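# Move carton from behind shelf bottles onto the desk

## Task

Remove the carton sitting behind the line of bottles on the shelving unit and set it down on the desk. It counts only if, at the end, every bottle still stands upright on its own shelf, the carton rests on the desk with no help from the robot, and the robot has neither toppled nor been left leaning.

## Robot and tools

ROBOT. A Hello Robot Stretch 3 with one arm: a two-wheeled base, a lift that slides up and down a mast, and a telescoping arm that reaches out to the robot's RIGHT side. The arm cannot move the gripper forward or back, so you do that by driving the base. The base measures 0.33 m long by 0.34 m wide and turns in place about a point midway between its drive wheels, 0.05 m behind its front edge. Stowed (arm in, wrist folded), the wrist pokes out at most 0.06 m past the right side and a spin sweeps a 0.28 m radius. An unfolded, level gripper reaches beyond that circle. Loose objects may occasionally get a brief shove from outside.

FRAMES. Base frame: origin on the floor between the drive wheels, x forward, y left, z up. hand_pose is reported in this frame, at the point where closed fingertips meet. With all wrist joints at zero its x axis points up, y back along the arm toward the mast, and z toward the robot's rear. The fingertips are round pads 0.04 m wide and sit slightly nearer the wrist when fully open. The odometry frame is where the base frame was when the scene began.

execute_actions. Argument actions: a list holding exactly one action, or empty to just read state and images. Argument cameras: any of head_camera, nav_camera, wrist_camera, or all. Omitted, null or ["all"] gives every camera and [] gives none. An unknown name rejects the call. An action may contain:
- base: exactly one key. translate_m is a straight drive in metres, an offset from the base's last reported position, forward positive, range -1 to 1. rotate_rad is a turn in place in radians, an offset, left (counter-clockwise seen from above) positive, range -3.2 to 3.2. No sideways motion is possible.
- joints: absolute targets keyed by name. lift_m 0 to 1.1 (arm height on the mast). arm_m 0 to 0.52 (extension). wrist_yaw_rad -1.345 to 4.42 (0 aligns the gripper with the arm, positive swings it toward the front, 3.0 folds it over the base). wrist_pitch_rad -1.57 to 0.451 (0 level, negative tips the fingertips down). wrist_roll_rad -2.911 to 2.911 (0 keeps the fingers side by side and level). gripper_m -0.089 to 0.179 (larger is wider; the real tip gap is about 0.007 less when nearly shut and 0.025 less when wide, and zero under 0.007). head_pan_rad -3.953 to 1.73 (0 forward, positive left, -1.57 faces along the arm). head_tilt_rad -1.53 to 0.419 (0 level, negative down). Completion tolerances: ±0.004 for lift_m, arm_m and gripper_m, ±0.02 for yaw, roll, pan and tilt, ±0.05 for pitch.
- contact_limits: only arm_m, a motor effort in percent (1 to 100). The arm motion halts with contact_stop near that effort (negative when retracting) and holds no harder than it until the next action. Too small a value stops it immediately. Values over the maximum are cut down, and the result shows the active limit, the default and the maximum.
All motions in one action begin together. A joint or base you leave out may still be driving toward its earlier target without the statuses showing it. Bad keys or out-of-range numbers make the call be refused with no motion. If one result reports a stop, any later execute_actions, wait or finished_scene calls in that same reply are skipped.

wait: seconds from 0 to 10. Commands nothing new and returns the same data as an empty action.
zoom_image: camera plus region [x0, y0, x1, y1] in pixels of that camera's most recent full image, origin at top-left, no larger than 504 by 504.
finished_scene: scene, the integer number of the current scene. It ends the scene for good once the last command has been held, and the result tells whether the task succeeded and what the next task is. Replying with no tool call ends everything.

RESULTS. base_status and joint_status describe how the last accepted action ended: done (for the base this means the wheels turned the commanded amount, even if they slipped), off_target (stopped short and may still push), contact_stop, time_out or torque_fault. After the last three the old target is dropped. The arm or lift stops on firm contact and then goes slack until commanded again; a slack lift can sink under load or keep pressing, and closing the fingers on a surface pushes it up. Base, wrist and head have no contact stop and keep pushing. A wrist servo overloaded for several seconds shuts off for 10 s and goes limp. on_its_own covers things not commanded in the call; its "held at" is a target, not a position. motor_effort is percent of maximum, positive toward higher joint values, with the peak of the last action in brackets; readings carry fixed per-motor bias and noise. Positive wheel effort pushes forward. lidar_m: 12 distances in metres from the base origin, 30-degree sectors starting straight ahead and going counter-clockwise (4th left, 7th behind, 10th right), measured in a plane 0.17 m up, 0.15 to 12 m, "-" for nothing. It misses glass, thin legs and tabletops, and the robot's own parts can block sectors 5, 6, 9 and 10. wrist_depth_mm (45 to 1000) and head_depth_mm (280 to 4000, image sideways) are 7×7 grids of median depths read from the top left. base_odometry counts wheel turns only; heading runs -3.142 to 3.142, left positive; turned_by_wheels and turned_by_imu give turn since the last result. base_tilt in degrees, forward and right positive, with a fixed offset of up to about 4 degrees.

CAMERAS. head_camera and nav_camera ride the head and follow pan and tilt; wrist_camera is on the gripper. Intrinsics: head_camera pinhole 896x504, fx=fy=688.709, cx 448.674, cy 250.054; nav_camera fisheye 672x504, f 328.373, cx 336.901, cy 252.092; wrist_camera pinhole 644x364, f 345.214, cx 321.525, cy 182.775.

GRIPPING. Command gripper_m below the object's width to hold (lower squeezes harder, though a stall guard eases off); to let go, command at least 0.02 above where the tips made contact. Neither the reading nor done proves a grasp. To squeeze again send a different value.

CAUTIONS. Fold or unfold the wrist (yaw to 3.0) only with lift_m 0.32 to 0.95, pitch -0.4 and roll near 0; once folded the lift may drop to 0.25. With yaw below -0.4 keep pitch at -0.5 or lower. The base runs fast (0.30 m/s, 1.9 rad/s) only with lift_m under 0.30, arm_m under 0.03 and yaw over 2.54; otherwise 0.10 m/s and 0.63 rad/s. Pushing the arm into something rigid with the gripper above about 0.45 m can tip the robot, more so with a raised contact limit or a repeated push. Driving while holding, hooking or pressing something fixed, or snagging furniture (worst in reverse), can tip it too: back out in small steps, free the gripper, and lower lift_m to about 0.2 if still tilted. Avoid drops, slips, slams, hard hits, heavy shoving and toppling bottles.

Each tool is called in YAML: its name, and indented under it one key for each argument.

## Session

execute_actions:
  actions: []

Scene clock: 0.00 s.
base_odometry: x=+0.000 y=+0.000 heading=+0.000 (m, m, rad; odometry frame)
turned_by_wheels: +0.000 (rad since the last result)
turned_by_imu: +0.000 (rad since the last result)
base_tilt: forward=+0.0 right=-0.3 (deg)
lidar_m: 1.29 1.28 1.41 2.18 2.68 2.57 2.12 2.08 2.03 1.64 2.06 1.58
head_depth_mm: 1436 1449 1468 1482 1489 1520 1540 / 1377 1392 1401 1415 1436 1438 1464 / 1319 1338 1356 1370 1372 1387 1410 / 1275 1297 1301 1312 1326 1337 1362 / 1229 1244 1249 1266 1268 1289 1294 / 1187 1200 1208 1215 1227 1231 1260 / 1154 1159 1167 1179 1188 1203 1207
base_status: not commanded
joint_positions: lift_m=+0.594 arm_m=-0.002 wrist_yaw_rad=+2.944 wrist_pitch_rad=-0.416 wrist_roll_rad=+0.016 gripper_m=+0.037 head_pan_rad=+0.020 head_tilt_rad=+0.014
joint_status: not commanded
motor_effort: left_wheel=+1 right_wheel=+1 lift_m=+36 arm_m=+0 wrist_yaw_rad=+0 wrist_pitch_rad=+8 wrist_roll_rad=+1 gripper_m=+0 head_pan_rad=-1 head_tilt_rad=+2 (%)
hand_pose: x=+0.0228 y=+0.0771 z=+0.6070 quat_wxyz=(+0.214, +0.708, +0.076, +0.669) (m; base frame)
wrist_depth_mm: - - - - - - - / - - - - - - - / - - - - - - - / - - - - - - - / - - - - - - - / 935 926 - 889 - 905 890 / 815 798 790 803 763 761 761
pictures: head_camera (sideways: a quarter turn clockwise sets it upright), nav_camera (sideways: a quarter turn counterclockwise sets it upright), wrist_camera
Images, in order (width x height): head_camera 896x504, nav_camera 672x504, wrist_camera 644x364.

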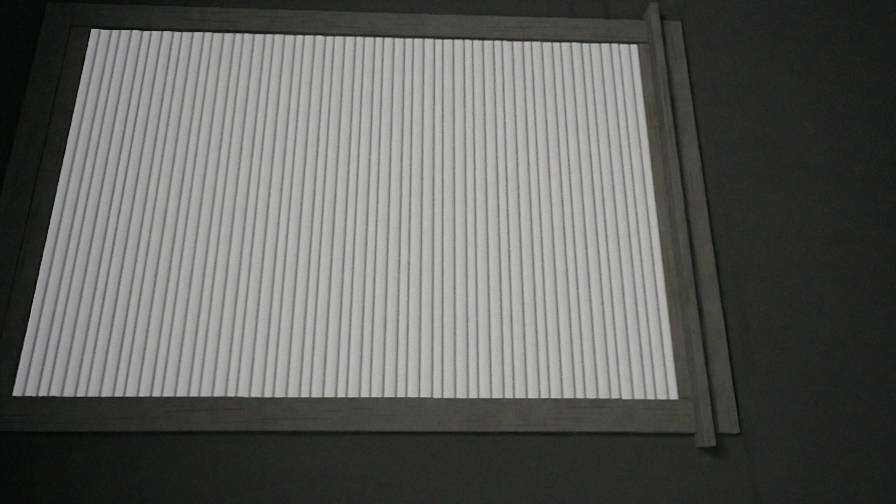

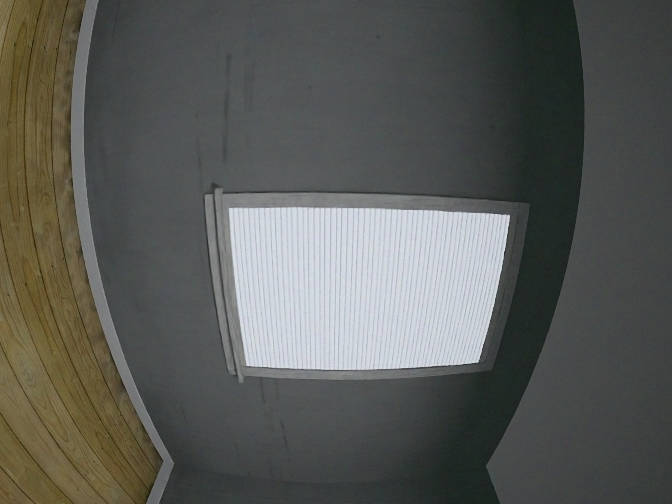

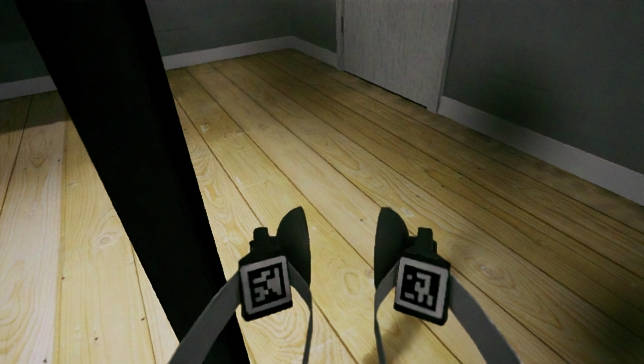

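execute_actions:
  actions:
    - {"joints":{"head_pan_rad":-1.6,"head_tilt_rad":-0.4}}
  cameras: ["nav_camera","head_camera"]

execute_actions:
  actions:
    - {"joints":{"head_pan_rad":-3.2}}
  cameras: ["nav_camera","head_camera"]

Scene clock: 5.07 s.
base_odometry: x=+0.000 y=+0.000 heading=+0.000 (m, m, rad; odometry frame)
turned_by_wheels: +0.000 (rad since the last result)
turned_by_imu: +0.001 (rad since the last result)
base_tilt: forward=+0.0 right=-0.4 (deg)
lidar_m: 1.29 1.28 1.41 2.19 2.68 2.57 2.12 2.08 2.02 1.64 2.07 1.57
head_depth_mm: 1750 1889 2550 2745 2181 1703 1395 / 1906 1992 2011 2207 2146 1683 1400 / 1936 2094 2280 2406 2135 1689 1393 / 1870 2035 2191 2393 2067 1690 1382 / 1824 1943 2036 1815 2003 1691 1392 / 1515 1612 1870 2110 2066 1679 1383 / 1733 1856 1968 2132 2144 1695 1381
base_status: not commanded
joint_positions: lift_m=+0.594 arm_m=-0.002 wrist_yaw_rad=+2.944 wrist_pitch_rad=-0.416 wrist_roll_rad=+0.016 gripper_m=+0.037 head_pan_rad=-1.593 head_tilt_rad=-0.395
joint_status: all done
motor_effort: left_wheel=+1(0) right_wheel=+0(0) lift_m=+37(36) arm_m=+0(0) wrist_yaw_rad=+0(0) wrist_pitch_rad=+8(8) wrist_roll_rad=+1(1) gripper_m=+1(0) head_pan_rad=-5(53) head_tilt_rad=-4(34) (%)
hand_pose: x=+0.0228 y=+0.0771 z=+0.6070 quat_wxyz=(+0.214, +0.708, +0.076, +0.669) (m; base frame)
wrist_depth_mm: - - - - - - - / - - - - - - - / - - - - - - - / - - - - - - - / - - - - - - - / 919 937 - 896 - 895 887 / 828 796 799 790 780 781 757
pictures: head_camera (sideways: a quarter turn clockwise sets it upright), nav_camera (sideways: a quarter turn counterclockwise sets it upright)
Images, in order (width x height): head_camera 896x504, nav_camera 672x504.

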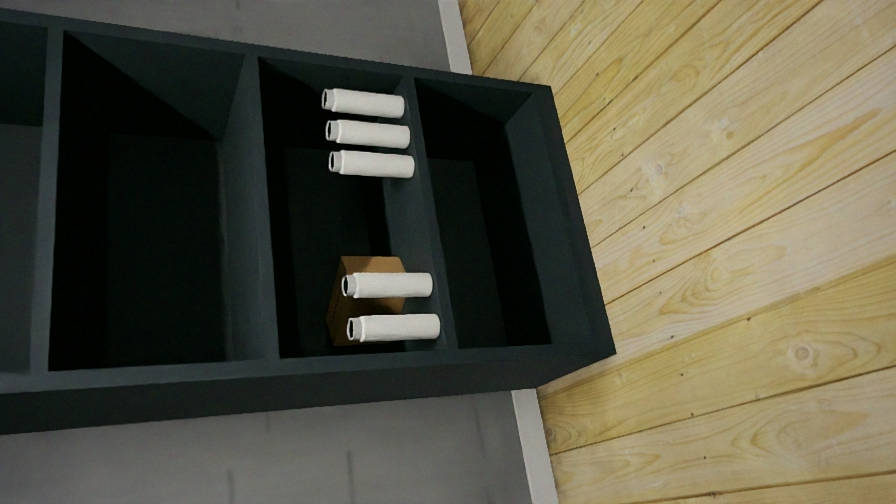

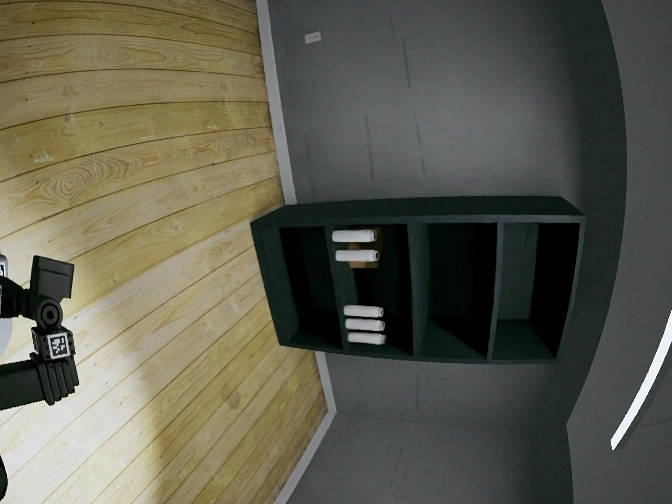

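Scene clock: 6.43 s.
base_odometry: x=+0.000 y=+0.000 heading=+0.000 (m, m, rad; odometry frame)
turned_by_wheels: +0.000 (rad since the last result)
turned_by_imu: +0.000 (rad since the last result)
base_tilt: forward=+0.0 right=-0.3 (deg)
lidar_m: 1.29 1.28 1.41 2.18 2.68 2.58 2.11 2.08 2.02 1.64 2.07 1.57
head_depth_mm: 2666 2910 3189 3020 2167 1699 1396 / 2524 2756 3013 3005 2152 1697 1399 / 2450 2642 2877 2963 2160 1689 1396 / 2336 2535 2651 2608 2168 1684 1393 / 2237 2390 2553 2517 2156 1689 1389 / 2158 2314 2392 2408 2152 1684 1391 / 2091 2246 2329 2452 2118 1679 1390
base_status: not commanded
joint_positions: lift_m=+0.594 arm_m=-0.002 wrist_yaw_rad=+2.944 wrist_pitch_rad=-0.416 wrist_roll_rad=+0.016 gripper_m=+0.037 head_pan_rad=-3.193 head_tilt_rad=-0.395
joint_status: all done
motor_effort: left_wheel=+0(1) right_wheel=+0(1) lift_m=+37(35) arm_m=+0(0) wrist_yaw_rad=-1(0) wrist_pitch_rad=+8(8) wrist_roll_rad=+1(1) gripper_m=+1(0) head_pan_rad=-5(56) head_tilt_rad=-4(4) (%)
hand_pose: x=+0.0228 y=+0.0771 z=+0.6070 quat_wxyz=(+0.214, +0.708, +0.076, +0.669) (m; base frame)
wrist_depth_mm: - - - - - - - / - - - - - - - / - - - - - - - / - - - - - - - / - - - - - - - / 938 907 - 886 - 869 883 / 811 827 808 779 764 768 734
pictures: head_camera (sideways: a quarter turn clockwise sets it upright), nav_camera (sideways: a quarter turn counterclockwise sets it upright)
Images, in order (width x height): head_camera 896x504, nav_camera 672x504.

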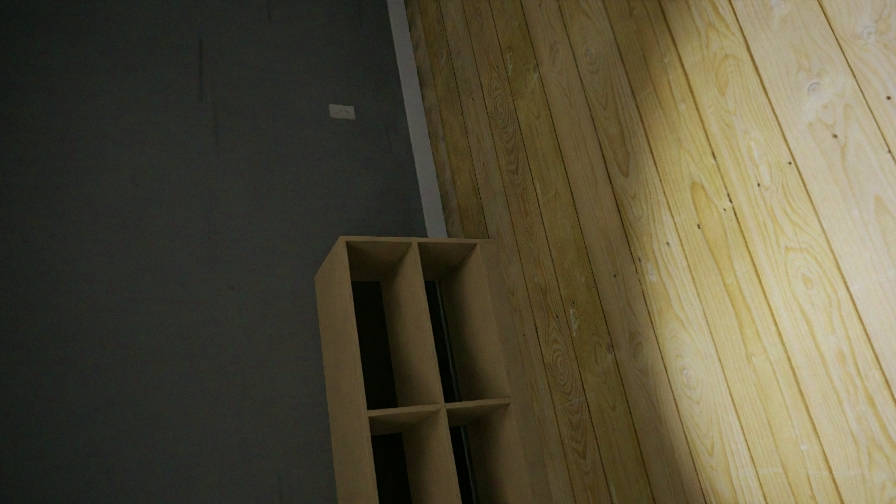

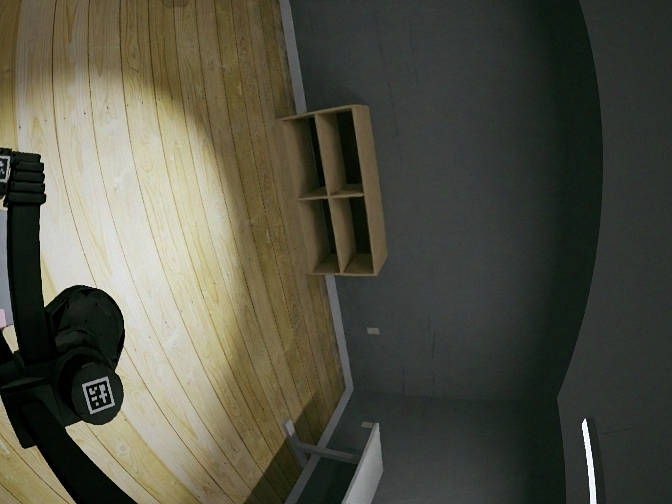

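execute_actions:
  actions:
    - {"joints":{"lift_m":0.28,"head_pan_rad":-1.57,"head_tilt_rad":-0.7},"base":{"rotate_rad":1.27}}
  cameras: []

execute_actions:
  actions:
    - {"base":{"translate_m":-1.0}}
  cameras: []

execute_actions:
  actions:
    - {"base":{"translate_m":-0.2}}
  cameras: []

execute_actions:
  actions:
    - {"base":{"rotate_rad":-0.9}}
  cameras: ["nav_camera","head_camera"]

Scene clock: 28.77 s.
base_odometry: x=+0.000 y=+0.000 heading=+1.270 (m, m, rad; odometry frame)
turned_by_wheels: +1.270 (rad since the last result)
turned_by_imu: +1.251 (rad since the last result)
base_tilt: forward=-0.1 right=-0.3 (deg)
lidar_m: 1.60 2.22 2.57 2.31 2.09 2.49 2.02 1.64 2.08 1.39 1.28 1.29
head_depth_mm: 1860 2196 2387 1914 1579 1356 1185 / 1700 1964 2205 1899 1582 1359 1182 / 1579 1788 2077 1899 1582 1351 1186 / 1427 1615 1876 1899 1570 1353 1181 / 1334 1501 1713 1848 1577 1351 1178 / 1248 1385 1568 1750 1561 1345 1177 / 1170 1280 1442 1630 1566 1342 1177
base_status: done
joint_positions: lift_m=+0.281 arm_m=-0.002 wrist_yaw_rad=+2.944 wrist_pitch_rad=-0.416 wrist_roll_rad=+0.016 gripper_m=+0.037 head_pan_rad=-1.577 head_tilt_rad=-0.691
joint_status: all done
motor_effort: left_wheel=+0(4) right_wheel=+2(6) lift_m=+14(32) arm_m=+0(0) wrist_yaw_rad=-1(0) wrist_pitch_rad=+8(8) wrist_roll_rad=+1(1) gripper_m=-1(0) head_pan_rad=+4(52) head_tilt_rad=-6(34) (%)
hand_pose: x=+0.0228 y=+0.0771 z=+0.2939 quat_wxyz=(+0.214, +0.708, +0.076, +0.669) (m; base frame)
wrist_depth_mm: - - - - - - - / - - - - - - - / 992 - 951 950 914 882 855 / 766 - 759 747 715 719 698 / 631 625 610 611 608 588 580 / 532 532 - 515 - 510 500 / 472 - - - 432 431 432
pictures: none
No camera images: the call's "cameras" was empty. Leave "cameras" out to get every camera's image.

Scene clock: 33.77 s.
base_odometry: x=-0.296 y=-0.955 heading=+1.270 (m, m, rad; odometry frame)
turned_by_wheels: +0.000 (rad since the last result)
turned_by_imu: -0.006 (rad since the last result)
base_tilt: forward=+0.0 right=-0.4 (deg)
lidar_m: 2.36 3.03 3.05 1.88 1.57 1.87 1.03 1.27 0.85 1.61 1.89 1.91
head_depth_mm: 1335 1456 1591 1750 1588 1359 1191 / 1458 1598 1793 1849 1578 1358 1193 / 1608 1771 1988 1890 1570 1357 1186 / 1772 2014 2209 1885 1576 1349 1187 / 1965 2194 2357 1887 1568 1349 1178 / 1874 2096 2275 1884 1562 1350 1182 / 1752 1955 2100 1871 1552 1344 1177
base_status: done
joint_positions: lift_m=+0.281 arm_m=-0.002 wrist_yaw_rad=+2.944 wrist_pitch_rad=-0.416 wrist_roll_rad=+0.016 gripper_m=+0.037 head_pan_rad=-1.577 head_tilt_rad=-0.691
joint_status: not commanded
motor_effort: left_wheel=+0(5) right_wheel=+1(6) lift_m=+14(14) arm_m=+0(0) wrist_yaw_rad=+0(1) wrist_pitch_rad=+8(8) wrist_roll_rad=+1(1) gripper_m=+0(0) head_pan_rad=+3(4) head_tilt_rad=-6(6) (%)
hand_pose: x=+0.0228 y=+0.0771 z=+0.2939 quat_wxyz=(+0.214, +0.708, +0.076, +0.669) (m; base frame)
wrist_depth_mm: - - - - - - - / - - - - - - - / 966 - 945 948 879 890 894 / 781 - 729 736 718 693 693 / 616 616 634 594 604 579 591 / 533 524 - 530 - 499 500 / 463 - - - 440 432 433
pictures: none
No camera images: the call's "cameras" was empty. Leave "cameras" out to get every camera's image.

Scene clock: 36.23 s.
base_odometry: x=-0.356 y=-1.146 heading=+1.270 (m, m, rad; odometry frame)
turned_by_wheels: +0.000 (rad since the last result)
turned_by_imu: -0.001 (rad since the last result)
base_tilt: forward=-0.1 right=-0.3 (deg)
lidar_m: 2.51 3.20 2.36 1.53 1.73 1.75 0.83 1.12 0.75 1.41 2.01 2.03
head_depth_mm: 1164 1273 1393 948 1076 1277 1188 / 1279 1414 1558 1741 1576 1306 1180 / 1409 1557 1763 1845 1572 1359 1189 / 1560 1754 1995 1905 1570 1351 1182 / 1757 2007 2230 1882 1567 1354 1180 / 1968 2198 2327 1893 1569 1344 1182 / 1875 2064 2243 1899 1562 1353 1179
base_status: done
joint_positions: lift_m=+0.281 arm_m=-0.002 wrist_yaw_rad=+2.944 wrist_pitch_rad=-0.416 wrist_roll_rad=+0.016 gripper_m=+0.037 head_pan_rad=-1.577 head_tilt_rad=-0.691
joint_status: not commanded
motor_effort: left_wheel=+0(5) right_wheel=+0(8) lift_m=+14(14) arm_m=+0(0) wrist_yaw_rad=+0(0) wrist_pitch_rad=+8(8) wrist_roll_rad=+1(1) gripper_m=-1(0) head_pan_rad=+3(3) head_tilt_rad=-6(6) (%)
hand_pose: x=+0.0228 y=+0.0771 z=+0.2939 quat_wxyz=(+0.214, +0.708, +0.076, +0.669) (m; base frame)
wrist_depth_mm: - - - - - - - / - - - - - - - / - - 929 946 925 877 911 / 759 - 732 750 708 701 691 / 612 629 630 602 619 584 585 / 528 528 - 524 - 498 485 / 478 - - - 444 430 436
pictures: none
No camera images: the call's "cameras" was empty. Leave "cameras" out to get every camera's image.

Scene clock: 38.00 s.
base_odometry: x=-0.356 y=-1.146 heading=+0.370 (m, m, rad; odometry frame)
turned_by_wheels: -0.900 (rad since the last result)
turned_by_imu: -0.881 (rad since the last result)
base_tilt: forward=+0.1 right=-0.3 (deg)
lidar_m: 2.02 2.10 2.84 3.18 1.89 1.52 1.74 1.59 0.83 1.12 0.75 1.62
head_depth_mm: 956 732 1258 918 1387 1303 1190 / 954 729 1254 922 1415 1309 1186 / 952 727 1249 1107 1418 1302 1179 / 950 727 1222 1075 1407 1299 1179 / 950 723 1055 1044 1407 1298 1184 / 937 722 1197 971 1417 1289 1181 / 942 719 1133 896 1080 1293 1182
base_status: done
joint_positions: lift_m=+0.281 arm_m=-0.002 wrist_yaw_rad=+2.944 wrist_pitch_rad=-0.416 wrist_roll_rad=+0.016 gripper_m=+0.037 head_pan_rad=-1.577 head_tilt_rad=-0.691
joint_status: not commanded
motor_effort: left_wheel=+1(6) right_wheel=-2(9) lift_m=+15(14) arm_m=+0(0) wrist_yaw_rad=+0(0) wrist_pitch_rad=+8(8) wrist_roll_rad=+1(1) gripper_m=+1(0) head_pan_rad=+3(4) head_tilt_rad=-6(6) (%)
hand_pose: x=+0.0228 y=+0.0771 z=+0.2939 quat_wxyz=(+0.214, +0.708, +0.076, +0.669) (m; base frame)
wrist_depth_mm: - - - - - - - / - - - - - - - / 998 - 960 914 884 929 883 / 767 - 736 728 723 709 700 / 629 625 622 611 622 582 573 / 525 527 - 527 - 501 496 / 476 - - - 435 430 427
pictures: head_camera (sideways: a quarter turn clockwise sets it upright), nav_camera (sideways: a quarter turn counterclockwise sets it upright)
Images, in order (width x height): head_camera 896x504, nav_camera 672x504.

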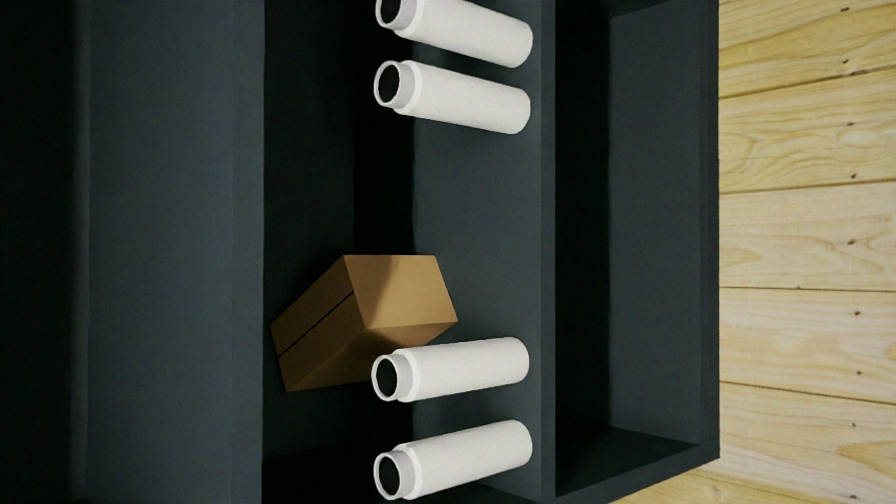

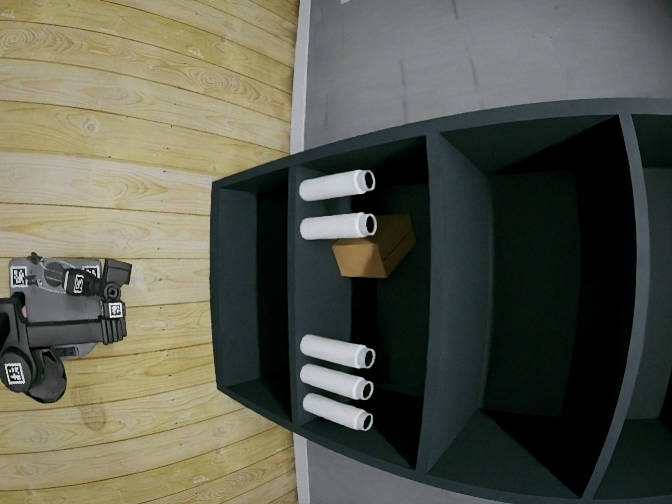

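execute_actions:
  actions:
    - {"base":{"rotate_rad":0.5}}
  cameras: []

execute_actions:
  actions:
    - {"base":{"translate_m":-0.28},"joints":{"lift_m":0.55}}
  cameras: []

execute_actions:
  actions:
    - {"joints":{"wrist_yaw_rad":0,"wrist_pitch_rad":0,"gripper_m":0.179}}

Scene clock: 67.10 s.
base_odometry: x=-0.356 y=-1.146 heading=+0.870 (m, m, rad; odometry frame)
turned_by_wheels: +0.500 (rad since the last result)
turned_by_imu: +0.491 (rad since the last result)
base_tilt: forward=+0.0 right=-0.3 (deg)
lidar_m: 2.08 2.80 3.18 2.35 1.77 1.73 1.64 0.83 1.12 0.75 1.58 2.02
head_depth_mm: 945 730 1063 1025 975 1277 1191 / 920 729 1242 918 1386 1277 1186 / 740 755 1003 972 1413 1302 1181 / 655 730 852 1018 1255 1330 1175 / 1180 1332 1523 1767 1580 1350 1182 / 1239 1412 1651 1816 1564 1344 1190 / 1312 1501 1779 1877 1563 1346 1182
base_status: done
joint_positions: lift_m=+0.281 arm_m=-0.002 wrist_yaw_rad=+2.944 wrist_pitch_rad=-0.416 wrist_roll_rad=+0.016 gripper_m=+0.037 head_pan_rad=-1.577 head_tilt_rad=-0.692
joint_status: not commanded
motor_effort: left_wheel=+0(5) right_wheel=+2(9) lift_m=+15(14) arm_m=+0(0) wrist_yaw_rad=+0(1) wrist_pitch_rad=+8(8) wrist_roll_rad=+1(1) gripper_m=+0(0) head_pan_rad=+4(4) head_tilt_rad=-5(6) (%)
hand_pose: x=+0.0228 y=+0.0771 z=+0.2939 quat_wxyz=(+0.214, +0.708, +0.076, +0.669) (m; base frame)
wrist_depth_mm: - - - - - - - / - - - - - - - / 993 - 956 968 888 899 874 / 764 - 749 730 701 703 694 / 625 622 628 598 607 583 575 / 524 527 - 529 - 505 496 / 470 - - - 439 434 428
pictures: none
No camera images: the call's "cameras" was empty. Leave "cameras" out to get every camera's image.

Scene clock: 71.17 s.
base_odometry: x=-0.536 y=-1.360 heading=+0.870 (m, m, rad; odometry frame)
turned_by_wheels: +0.000 (rad since the last result)
turned_by_imu: -0.001 (rad since the last result)
base_tilt: forward=+0.0 right=-0.3 (deg)
lidar_m: 2.33 3.10 3.28 1.83 1.56 1.49 1.46 0.59 0.91 0.85 0.79 2.26
head_depth_mm: 840 731 569 1110 773 1208 1139 / 880 730 612 1113 927 1243 1156 / 903 727 954 1000 944 1265 1180 / 950 725 1052 1046 969 1274 1183 / 904 724 1132 896 1387 1296 1178 / 802 724 950 949 1223 1317 1178 / 708 722 845 1029 1576 1339 1183
base_status: done
joint_positions: lift_m=+0.549 arm_m=-0.002 wrist_yaw_rad=+2.944 wrist_pitch_rad=-0.416 wrist_roll_rad=+0.016 gripper_m=+0.037 head_pan_rad=-1.577 head_tilt_rad=-0.692
joint_status: all done
motor_effort: left_wheel=+0(5) right_wheel=+0(6) lift_m=+56(57) arm_m=+0(0) wrist_yaw_rad=+0(1) wrist_pitch_rad=+8(8) wrist_roll_rad=+1(1) gripper_m=+1(1) head_pan_rad=+4(4) head_tilt_rad=-6(5) (%)
hand_pose: x=+0.0228 y=+0.0771 z=+0.5624 quat_wxyz=(+0.214, +0.708, +0.076, +0.669) (m; base frame)
wrist_depth_mm: - - - - - - - / - - - - - - - / - - - - - - - / - - - - - - - / - - - - - 952 956 / 861 881 - 852 - 808 817 / 734 756 760 736 743 723 714
pictures: none
No camera images: the call's "cameras" was empty. Leave "cameras" out to get every camera's image.

Scene clock: 73.63 s.
base_odometry: x=-0.536 y=-1.360 heading=+0.870 (m, m, rad; odometry frame)
turned_by_wheels: +0.000 (rad since the last result)
turned_by_imu: +0.000 (rad since the last result)
base_tilt: forward=+0.1 right=-0.3 (deg)
lidar_m: 2.33 3.09 3.28 1.83 1.56 1.49 1.46 0.59 0.91 0.84 0.79 2.26
head_depth_mm: 845 732 569 1114 771 1201 1133 / 878 730 612 1105 925 1236 1155 / 905 727 952 1000 948 1268 1186 / 951 727 1050 1043 966 1277 1217 / 906 724 1123 898 1379 1298 1181 / 800 724 948 951 1214 1323 1183 / 709 722 847 1035 1572 1348 1174
base_status: not commanded
joint_positions: lift_m=+0.549 arm_m=-0.002 wrist_yaw_rad=+0.002 wrist_pitch_rad=-0.022 wrist_roll_rad=+0.016 gripper_m=+0.179 head_pan_rad=-1.577 head_tilt_rad=-0.692
joint_status: all done
motor_effort: left_wheel=+0(0) right_wheel=+0(1) lift_m=+56(56) arm_m=+0(0) wrist_yaw_rad=-2(2) wrist_pitch_rad=+12(12) wrist_roll_rad=+1(1) gripper_m=+0(98) head_pan_rad=+4(4) head_tilt_rad=-6(5) (%)
hand_pose: x=-0.0208 y=-0.3989 z=+0.6583 quat_wxyz=(+0.702, +0.009, -0.712, -0.007) (m; base frame)
wrist_depth_mm: - 532 639 803 738 641 589 / - 528 495 840 734 675 266 / - 555 486 829 708 692 267 / - 568 505 560 564 689 273 / - 568 495 494 532 527 264 / - 574 645 405 374 373 - / - - 731 - 844 313 281
pictures: head_camera (sideways: a quarter turn clockwise sets it upright), nav_camera (sideways: a quarter turn counterclockwise sets it upright), wrist_camera
Images, in order (width x height): head_camera 896x504, nav_camera 672x504, wrist_camera 644x364.

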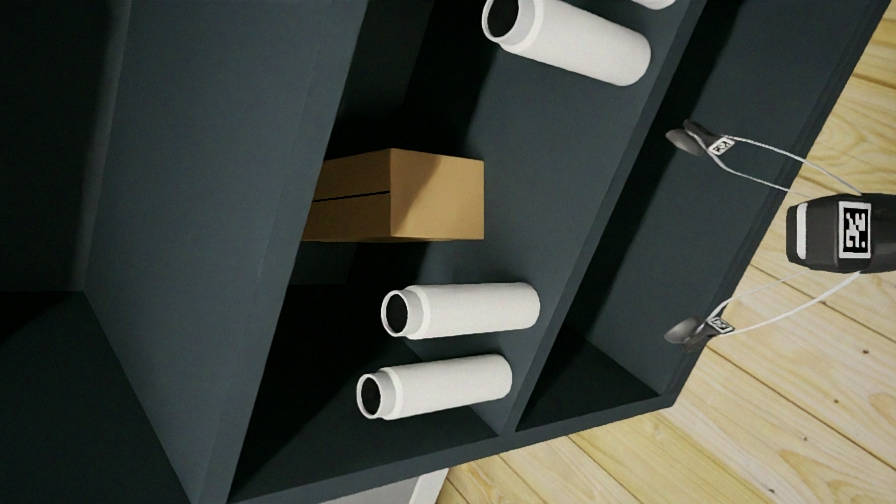

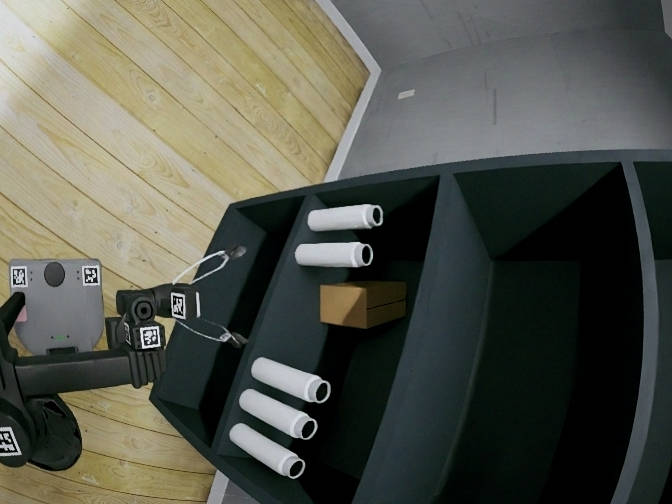

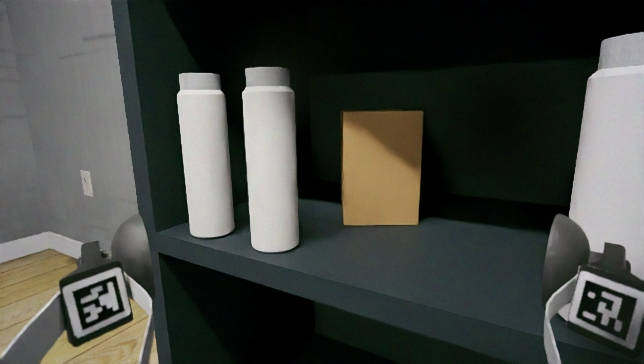

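execute_actions:
  actions:
    - {"base":{"translate_m":-0.06},"joints":{"lift_m":0.53}}
  cameras: []

execute_actions:
  actions:
    - {"joints":{"arm_m":0.1}}
  cameras: ["head_camera","wrist_camera"]

Scene clock: 87.63 s.
base_odometry: x=-0.575 y=-1.406 heading=+0.870 (m, m, rad; odometry frame)
turned_by_wheels: +0.000 (rad since the last result)
turned_by_imu: +0.000 (rad since the last result)
base_tilt: forward=+0.0 right=-0.4 (deg)
lidar_m: 2.38 3.16 3.32 1.83 1.50 1.44 1.41 0.54 0.72 0.92 0.81 2.31
head_depth_mm: 815 731 548 1078 749 823 1117 / 853 730 568 1105 791 1200 1137 / 890 730 613 1079 925 1263 1170 / 919 726 952 1021 944 1274 1218 / 944 724 1224 1045 995 1304 1174 / 875 719 1053 935 1294 1320 1177 / 775 721 899 969 1265 1348 1178
base_status: done
joint_positions: lift_m=+0.531 arm_m=-0.002 wrist_yaw_rad=+0.002 wrist_pitch_rad=-0.021 wrist_roll_rad=+0.016 gripper_m=+0.179 head_pan_rad=-1.577 head_tilt_rad=-0.692
joint_status: all done
motor_effort: left_wheel=+0(3) right_wheel=+1(4) lift_m=+14(54) arm_m=+0(0) wrist_yaw_rad=-2(2) wrist_pitch_rad=+11(12) wrist_roll_rad=+1(1) gripper_m=-1(0) head_pan_rad=+3(3) head_tilt_rad=-6(5) (%)
hand_pose: x=-0.0209 y=-0.3989 z=+0.6401 quat_wxyz=(+0.702, +0.008, -0.712, -0.007) (m; base frame)
wrist_depth_mm: - 558 721 825 711 621 238 / - 505 435 835 716 638 239 / - 508 436 541 729 650 248 / - 535 456 548 708 290 254 / - 522 456 484 478 288 471 / - 642 708 365 339 299 - / - 642 800 960 792 283 254
pictures: none
No camera images: the call's "cameras" was empty. Leave "cameras" out to get every camera's image.

Scene clock: 89.63 s.
base_odometry: x=-0.575 y=-1.406 heading=+0.870 (m, m, rad; odometry frame)
turned_by_wheels: +0.000 (rad since the last result)
turned_by_imu: +0.000 (rad since the last result)
base_tilt: forward=+0.0 right=-0.3 (deg)
lidar_m: 2.38 3.14 3.31 1.82 1.50 1.44 1.42 0.54 0.72 0.92 0.81 2.31
head_depth_mm: 817 730 548 1076 747 820 1111 / 853 731 568 1108 793 1220 1145 / 889 729 610 1077 936 1277 - / 922 726 951 1023 946 1330 1165 / 945 723 1227 1048 967 1292 1190 / 879 722 1054 935 1302 1316 1170 / 774 720 900 971 1264 1334 1181
base_status: not commanded
joint_positions: lift_m=+0.531 arm_m=+0.100 wrist_yaw_rad=+0.001 wrist_pitch_rad=-0.021 wrist_roll_rad=+0.016 gripper_m=+0.179 head_pan_rad=-1.577 head_tilt_rad=-0.692
joint_status: all done
motor_effort: left_wheel=+1(0) right_wheel=+1(1) lift_m=+14(14) arm_m=+3(10) wrist_yaw_rad=-2(2) wrist_pitch_rad=+11(11) wrist_roll_rad=+1(1) gripper_m=+0(0) head_pan_rad=+4(4) head_tilt_rad=-5(6) (%)
hand_pose: x=-0.0211 y=-0.5004 z=+0.6401 quat_wxyz=(+0.702, +0.008, -0.712, -0.007) (m; base frame)
wrist_depth_mm: 416 496 649 714 615 559 491 / 418 376 649 707 640 555 509 / 444 382 671 434 626 582 190 / 463 400 372 452 627 586 186 / - 421 372 452 462 473 176 / - 355 348 341 343 331 - / - 544 331 272 260 259 197
pictures: head_camera (sideways: a quarter turn clockwise sets it upright), wrist_camera
Images, in order (width x height): head_camera 896x504, wrist_camera 644x364.

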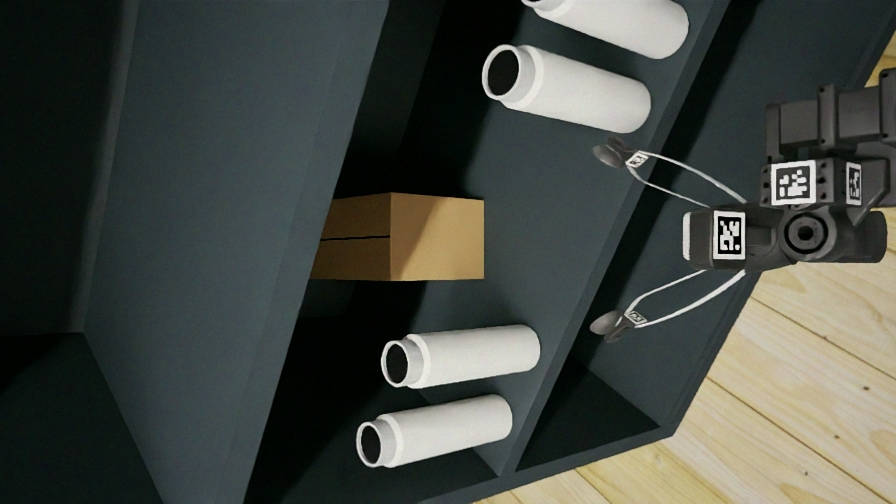

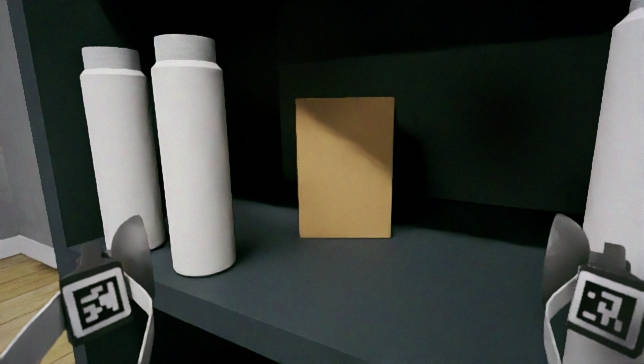

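execute_actions:
  actions:
    - {"joints":{"lift_m":0.65,"wrist_pitch_rad":-0.42,"gripper_m":0.12,"arm_m":0.24}}

Scene clock: 97.60 s.
base_odometry: x=-0.575 y=-1.406 heading=+0.870 (m, m, rad; odometry frame)
turned_by_wheels: +0.000 (rad since the last result)
turned_by_imu: +0.001 (rad since the last result)
base_tilt: forward=+0.0 right=-0.3 (deg)
lidar_m: 2.38 3.17 3.31 1.83 1.50 1.44 1.41 0.54 0.72 0.92 0.81 2.31
head_depth_mm: 816 729 547 1083 747 811 1131 / 850 727 568 1111 737 - 1143 / 891 726 611 1077 - 1250 1160 / 921 725 950 994 990 1271 1183 / 949 722 1223 1045 1190 1288 1184 / 875 722 1053 933 1301 1317 1186 / 773 719 896 970 1257 1343 1185
base_status: not commanded
joint_positions: lift_m=+0.649 arm_m=+0.240 wrist_yaw_rad=+0.001 wrist_pitch_rad=-0.432 wrist_roll_rad=+0.016 gripper_m=+0.120 head_pan_rad=-1.577 head_tilt_rad=-0.692
joint_status: all done
motor_effort: left_wheel=+0(0) right_wheel=+1(2) lift_m=+56(59) arm_m=+3(2) wrist_yaw_rad=-1(1) wrist_pitch_rad=+7(11) wrist_roll_rad=+1(1) gripper_m=+0(100) head_pan_rad=+4(4) head_tilt_rad=-6(5) (%)
hand_pose: x=-0.0213 y=-0.6073 z=+0.6588 quat_wxyz=(+0.685, +0.151, -0.696, -0.153) (m; base frame)
wrist_depth_mm: 174 199 554 295 360 438 398 / 185 203 590 292 304 479 424 / 215 213 543 320 337 491 448 / 297 231 429 357 380 413 401 / 337 256 358 354 347 353 340 / 467 311 300 301 293 - 287 / 862 559 263 261 261 254 252
pictures: head_camera (sideways: a quarter turn clockwise sets it upright), nav_camera (sideways: a quarter turn counterclockwise sets it upright), wrist_camera
Images, in order (width x height): head_camera 896x504, nav_camera 672x504, wrist_camera 644x364.

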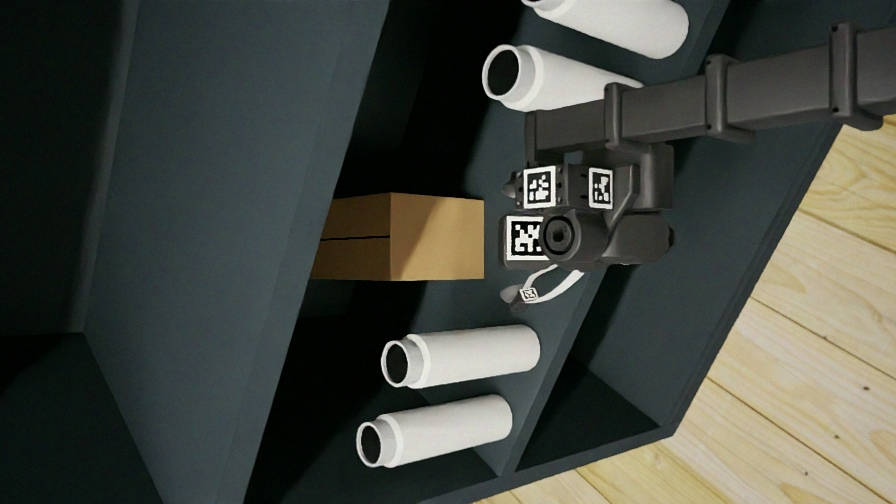

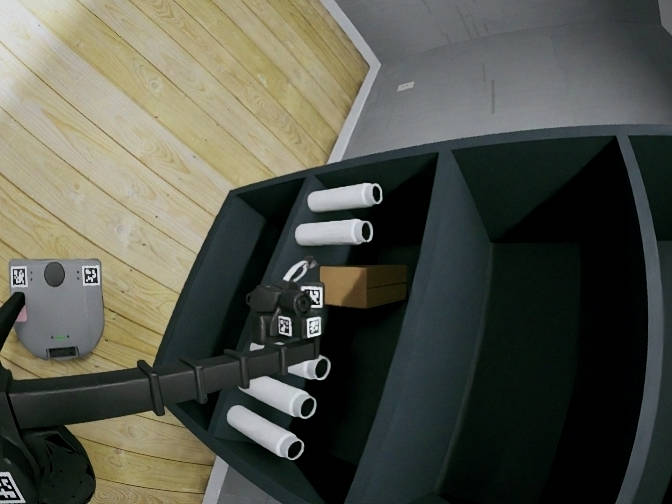

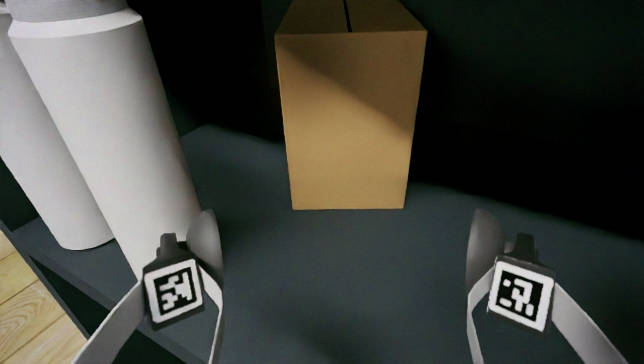

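execute_actions:
  actions:
    - {"base":{"translate_m":-0.007},"joints":{"arm_m":0.35}}
  cameras: []

execute_actions:
  actions:
    - {"joints":{"gripper_m":0.165}}

Scene clock: 105.23 s.
base_odometry: x=-0.579 y=-1.411 heading=+0.870 (m, m, rad; odometry frame)
turned_by_wheels: +0.000 (rad since the last result)
turned_by_imu: +0.001 (rad since the last result)
base_tilt: forward=+0.0 right=-0.4 (deg)
lidar_m: 2.39 3.17 3.32 1.82 1.50 1.43 1.41 0.54 0.70 0.93 0.81 2.32
head_depth_mm: 811 730 548 1081 734 809 1114 / 849 731 566 1115 731 - 1149 / 887 728 588 1176 879 1244 1164 / 916 727 947 947 936 1268 1180 / 946 724 1229 1046 998 1294 1178 / 888 720 1049 940 1292 1319 1179 / 782 718 909 964 1237 1346 1178
base_status: done
joint_positions: lift_m=+0.649 arm_m=+0.350 wrist_yaw_rad=+0.001 wrist_pitch_rad=-0.432 wrist_roll_rad=+0.016 gripper_m=+0.120 head_pan_rad=-1.577 head_tilt_rad=-0.692
joint_status: all done
motor_effort: left_wheel=+0(3) right_wheel=+0(5) lift_m=+56(56) arm_m=+3(5) wrist_yaw_rad=-1(1) wrist_pitch_rad=+7(7) wrist_roll_rad=+1(1) gripper_m=+0(1) head_pan_rad=+4(3) head_tilt_rad=-5(6) (%)
hand_pose: x=-0.0213 y=-0.7173 z=+0.6587 quat_wxyz=(+0.685, +0.151, -0.696, -0.153) (m; base frame)
wrist_depth_mm: 316 379 472 291 360 358 322 / 324 396 464 188 186 379 339 / 333 407 484 199 198 411 366 / 357 425 409 221 221 410 384 / 153 360 348 247 251 350 340 / 153 247 297 282 278 - 288 / 156 250 261 259 257 252 253
pictures: none
No camera images: the call's "cameras" was empty. Leave "cameras" out to get every camera's image.

Scene clock: 106.17 s.
base_odometry: x=-0.579 y=-1.411 heading=+0.870 (m, m, rad; odometry frame)
turned_by_wheels: +0.000 (rad since the last result)
turned_by_imu: +0.000 (rad since the last result)
base_tilt: forward=+0.0 right=-0.2 (deg)
lidar_m: 2.39 3.17 3.31 1.82 1.49 1.43 1.41 0.54 0.70 0.93 0.81 2.32
head_depth_mm: 811 729 548 1078 734 812 1113 / 849 729 569 1114 731 - 1153 / 888 729 588 1180 879 1250 1166 / 917 725 955 947 935 1273 1182 / 946 725 1219 1045 995 1300 1184 / 884 723 1051 938 1294 1322 1178 / 782 723 910 970 1239 1346 1184
base_status: not commanded
joint_positions: lift_m=+0.649 arm_m=+0.350 wrist_yaw_rad=+0.001 wrist_pitch_rad=-0.432 wrist_roll_rad=+0.016 gripper_m=+0.165 head_pan_rad=-1.577 head_tilt_rad=-0.692
joint_status: all done
motor_effort: left_wheel=+0(0) right_wheel=+0(1) lift_m=+56(56) arm_m=+3(3) wrist_yaw_rad=-1(1) wrist_pitch_rad=+7(7) wrist_roll_rad=+1(1) gripper_m=+0(98) head_pan_rad=+4(3) head_tilt_rad=-6(6) (%)
hand_pose: x=-0.0213 y=-0.7173 z=+0.6587 quat_wxyz=(+0.685, +0.151, -0.696, -0.153) (m; base frame)
wrist_depth_mm: 315 381 486 289 361 354 319 / 324 394 469 190 187 377 342 / 333 411 492 199 199 409 361 / 359 421 412 220 220 412 380 / 154 370 350 245 251 340 348 / 149 - 301 282 280 293 - / - 228 263 261 256 253 245
pictures: head_camera (sideways: a quarter turn clockwise sets it upright), nav_camera (sideways: a quarter turn counterclockwise sets it upright), wrist_camera
Images, in order (width x height): head_camera 896x504, nav_camera 672x504, wrist_camera 644x364.

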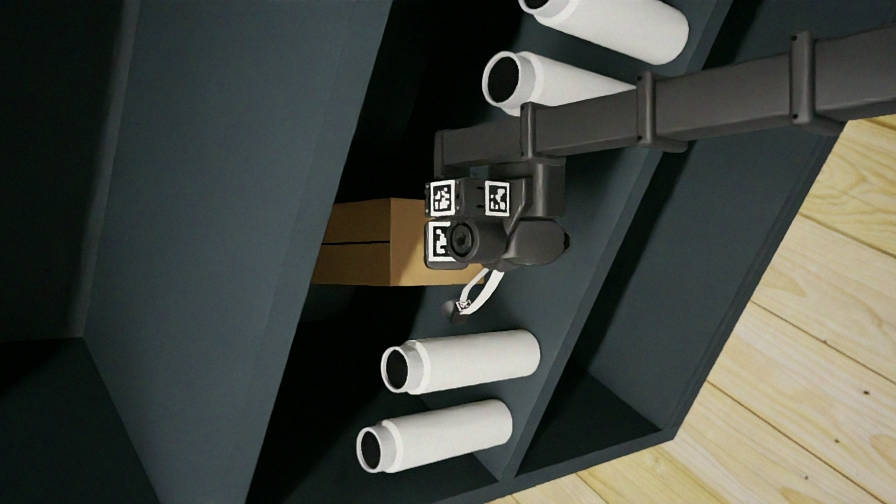

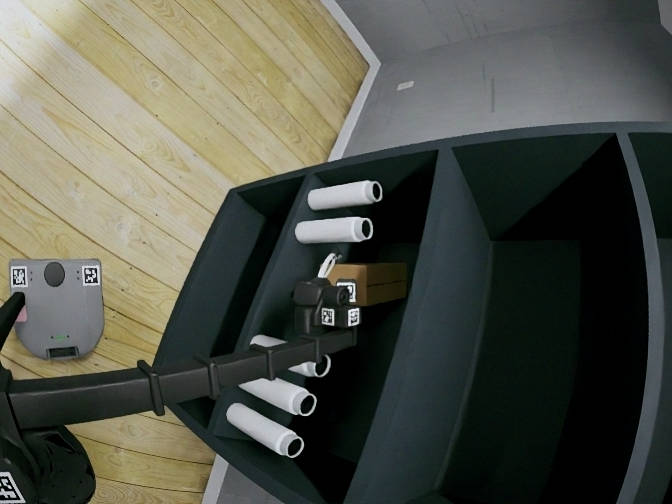

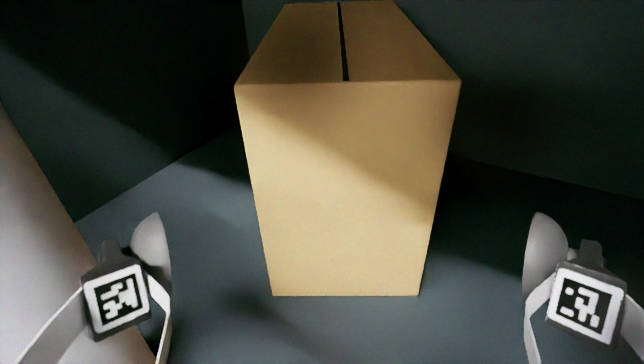

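execute_actions:
  actions:
    - {"joints":{"arm_m":0.47},"contact_limits":{"arm_m":15}}
  cameras: ["head_camera","wrist_camera"]

Scene clock: 111.23 s.
base_odometry: x=-0.579 y=-1.411 heading=+0.870 (m, m, rad; odometry frame)
turned_by_wheels: +0.000 (rad since the last result)
turned_by_imu: +0.001 (rad since the last result)
base_tilt: forward=+0.0 right=-0.3 (deg)
lidar_m: 2.39 3.16 3.32 1.82 1.50 1.43 1.41 0.54 0.70 0.93 0.81 2.31
head_depth_mm: 811 729 546 1077 735 809 1124 / 849 729 567 1124 716 - - / 889 729 588 - 922 1244 1158 / 915 726 612 1016 943 1266 1184 / 947 725 1214 1044 992 1299 1183 / 886 721 1050 940 1290 1318 1183 / 784 721 909 969 1239 1336 1174
base_status: not commanded
joint_positions: lift_m=+0.649 arm_m=+0.470 wrist_yaw_rad=+0.001 wrist_pitch_rad=-0.433 wrist_roll_rad=+0.016 gripper_m=+0.165 head_pan_rad=-1.577 head_tilt_rad=-0.692
joint_status: all done
motor_effort: left_wheel=+0(0) right_wheel=+1(1) lift_m=+56(56) arm_m=+3(0) wrist_yaw_rad=+0(2) wrist_pitch_rad=+7(7) wrist_roll_rad=+1(1) gripper_m=+0(0) head_pan_rad=+3(4) head_tilt_rad=-5(6) (%)
contact_limits: arm_m 15 (drawing in: default 19, maximum 32; extending or still: default 27, maximum 44)
hand_pose: x=-0.0214 y=-0.8372 z=+0.6586 quat_wxyz=(+0.685, +0.151, -0.696, -0.153) (m; base frame)
wrist_depth_mm: 268 320 376 288 288 267 241 / 278 336 224 189 184 281 255 / 287 348 142 139 136 289 270 / 295 347 112 110 108 107 291 / 309 334 99 99 100 100 304 / 304 - 112 113 113 114 - / 268 258 130 130 132 139 245
pictures: head_camera (sideways: a quarter turn clockwise sets it upright), wrist_camera
Images, in order (width x height): head_camera 896x504, wrist_camera 644x364.

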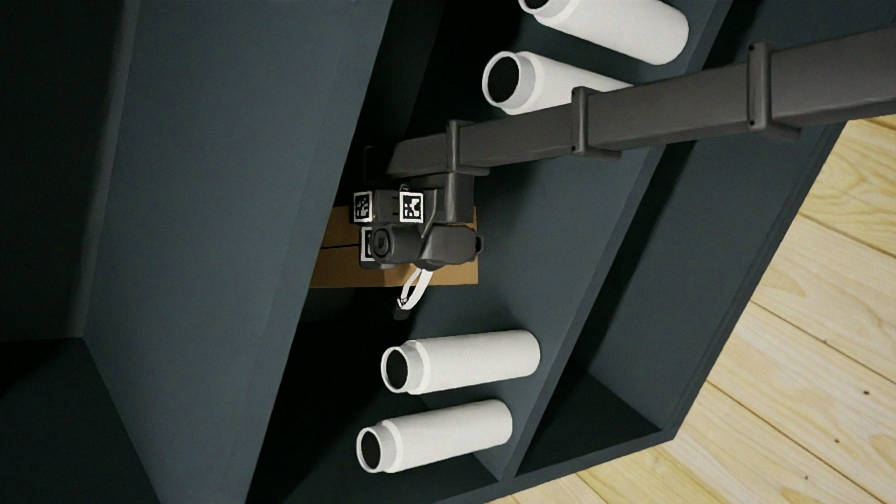

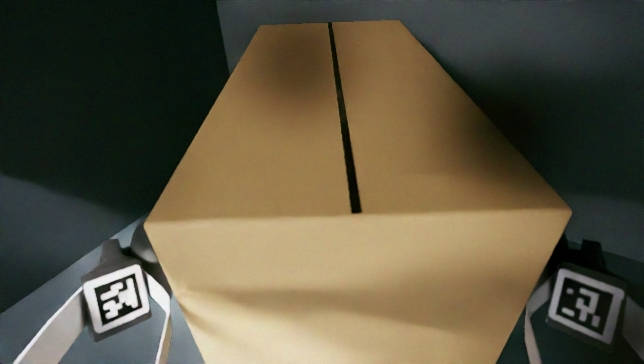

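execute_actions:
  actions:
    - {"joints":{"gripper_m":0.06}}
  cameras: []

execute_actions:
  actions:
    - {"joints":{"arm_m":0.33,"lift_m":0.665}}
  cameras: ["head_camera","wrist_camera"]

Scene clock: 116.80 s.
base_odometry: x=-0.579 y=-1.411 heading=+0.870 (m, m, rad; odometry frame)
turned_by_wheels: +0.000 (rad since the last result)
turned_by_imu: +0.001 (rad since the last result)
base_tilt: forward=+0.0 right=-0.3 (deg)
lidar_m: 2.39 3.17 3.29 1.82 1.50 1.43 1.41 0.54 0.70 0.93 0.82 2.31
head_depth_mm: 811 733 549 1082 735 811 1131 / 851 732 569 1128 721 - - / 886 727 587 - 927 1248 1166 / 919 726 610 1023 947 1271 1186 / 947 725 1220 1049 993 1292 1183 / 885 725 1050 939 1290 1313 1184 / 785 723 911 971 1236 1352 1184
base_status: not commanded
joint_positions: lift_m=+0.649 arm_m=+0.470 wrist_yaw_rad=+0.000 wrist_pitch_rad=-0.448 wrist_roll_rad=+0.020 gripper_m=+0.063 head_pan_rad=-1.577 head_tilt_rad=-0.692
joint_status: all done
motor_effort: left_wheel=+1(0) right_wheel=-2(2) lift_m=+51(56) arm_m=+4(4) wrist_yaw_rad=-1(1) wrist_pitch_rad=+16(16) wrist_roll_rad=-2(3) gripper_m=-57(100) head_pan_rad=+4(3) head_tilt_rad=-6(6) (%)
hand_pose: x=-0.0214 y=-0.8350 z=+0.6554 quat_wxyz=(+0.683, +0.156, -0.696, -0.159) (m; base frame)
wrist_depth_mm: 270 321 373 267 286 266 238 / 277 332 209 178 174 284 257 / 284 350 137 134 131 143 277 / 298 350 109 107 105 104 292 / 313 339 106 107 108 109 311 / 301 - 120 122 123 124 284 / 271 258 141 142 145 238 243
pictures: none
No camera images: the call's "cameras" was empty. Leave "cameras" out to get every camera's image.

Scene clock: 119.10 s.
base_odometry: x=-0.579 y=-1.411 heading=+0.870 (m, m, rad; odometry frame)
turned_by_wheels: +0.000 (rad since the last result)
turned_by_imu: +0.000 (rad since the last result)
base_tilt: forward=+0.1 right=-0.3 (deg)
lidar_m: 2.39 3.16 3.31 1.83 1.50 1.43 1.41 0.54 0.70 0.93 0.81 2.32
head_depth_mm: 813 730 547 1081 735 810 1133 / 848 731 567 1122 716 - 1144 / 887 728 589 1173 892 1244 1165 / 916 725 942 874 926 1271 1177 / 944 724 1218 1038 990 1293 1186 / 885 720 1052 940 1289 1327 1182 / 781 720 911 967 1241 1355 1173
base_status: not commanded
joint_positions: lift_m=+0.664 arm_m=+0.330 wrist_yaw_rad=+0.000 wrist_pitch_rad=-0.442 wrist_roll_rad=+0.018 gripper_m=+0.075 head_pan_rad=-1.577 head_tilt_rad=-0.692
joint_status: all done
on_its_own: gripper_m is held at +0.073, not at your +0.060, by its stall guard, which is still easing
motor_effort: left_wheel=+0(1) right_wheel=+0(3) lift_m=+57(58) arm_m=-2(1) wrist_yaw_rad=+0(1) wrist_pitch_rad=+12(16) wrist_roll_rad=-1(2) gripper_m=-39(52) head_pan_rad=+4(4) head_tilt_rad=-6(6) (%)
hand_pose: x=-0.0214 y=-0.6965 z=+0.6715 quat_wxyz=(+0.684, +0.154, -0.696, -0.157) (m; base frame)
wrist_depth_mm: 326 391 492 447 410 374 333 / 334 403 462 200 197 394 350 / 353 427 145 141 138 402 381 / 153 423 111 109 107 107 391 / 155 187 110 111 113 115 357 / 161 - 122 125 126 128 311 / 168 220 139 141 144 253 257
pictures: head_camera (sideways: a quarter turn clockwise sets it upright), wrist_camera
Images, in order (width x height): head_camera 896x504, wrist_camera 644x364.

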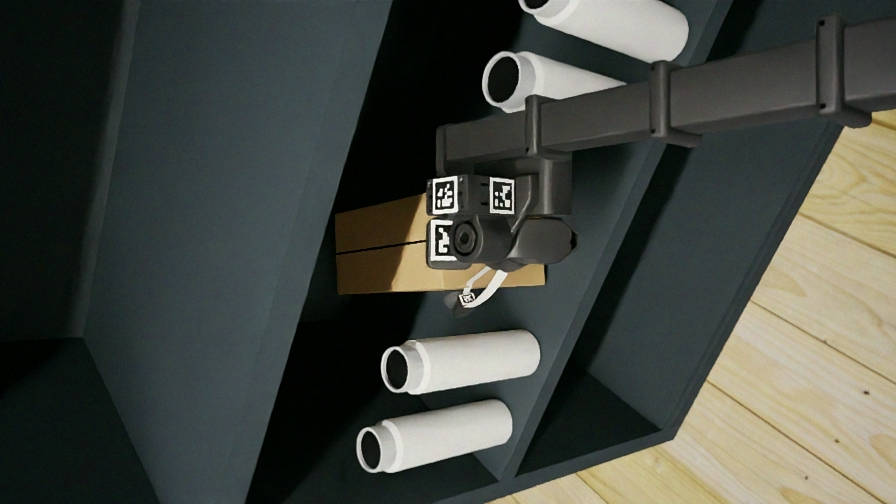

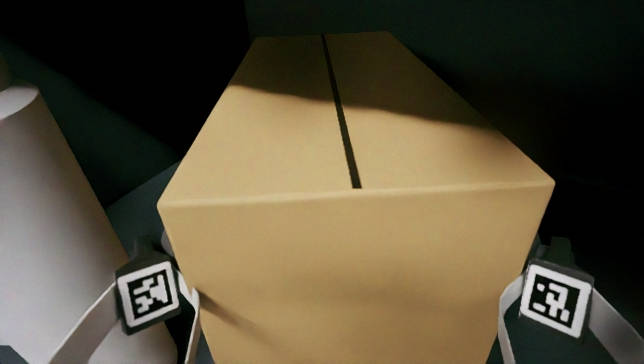

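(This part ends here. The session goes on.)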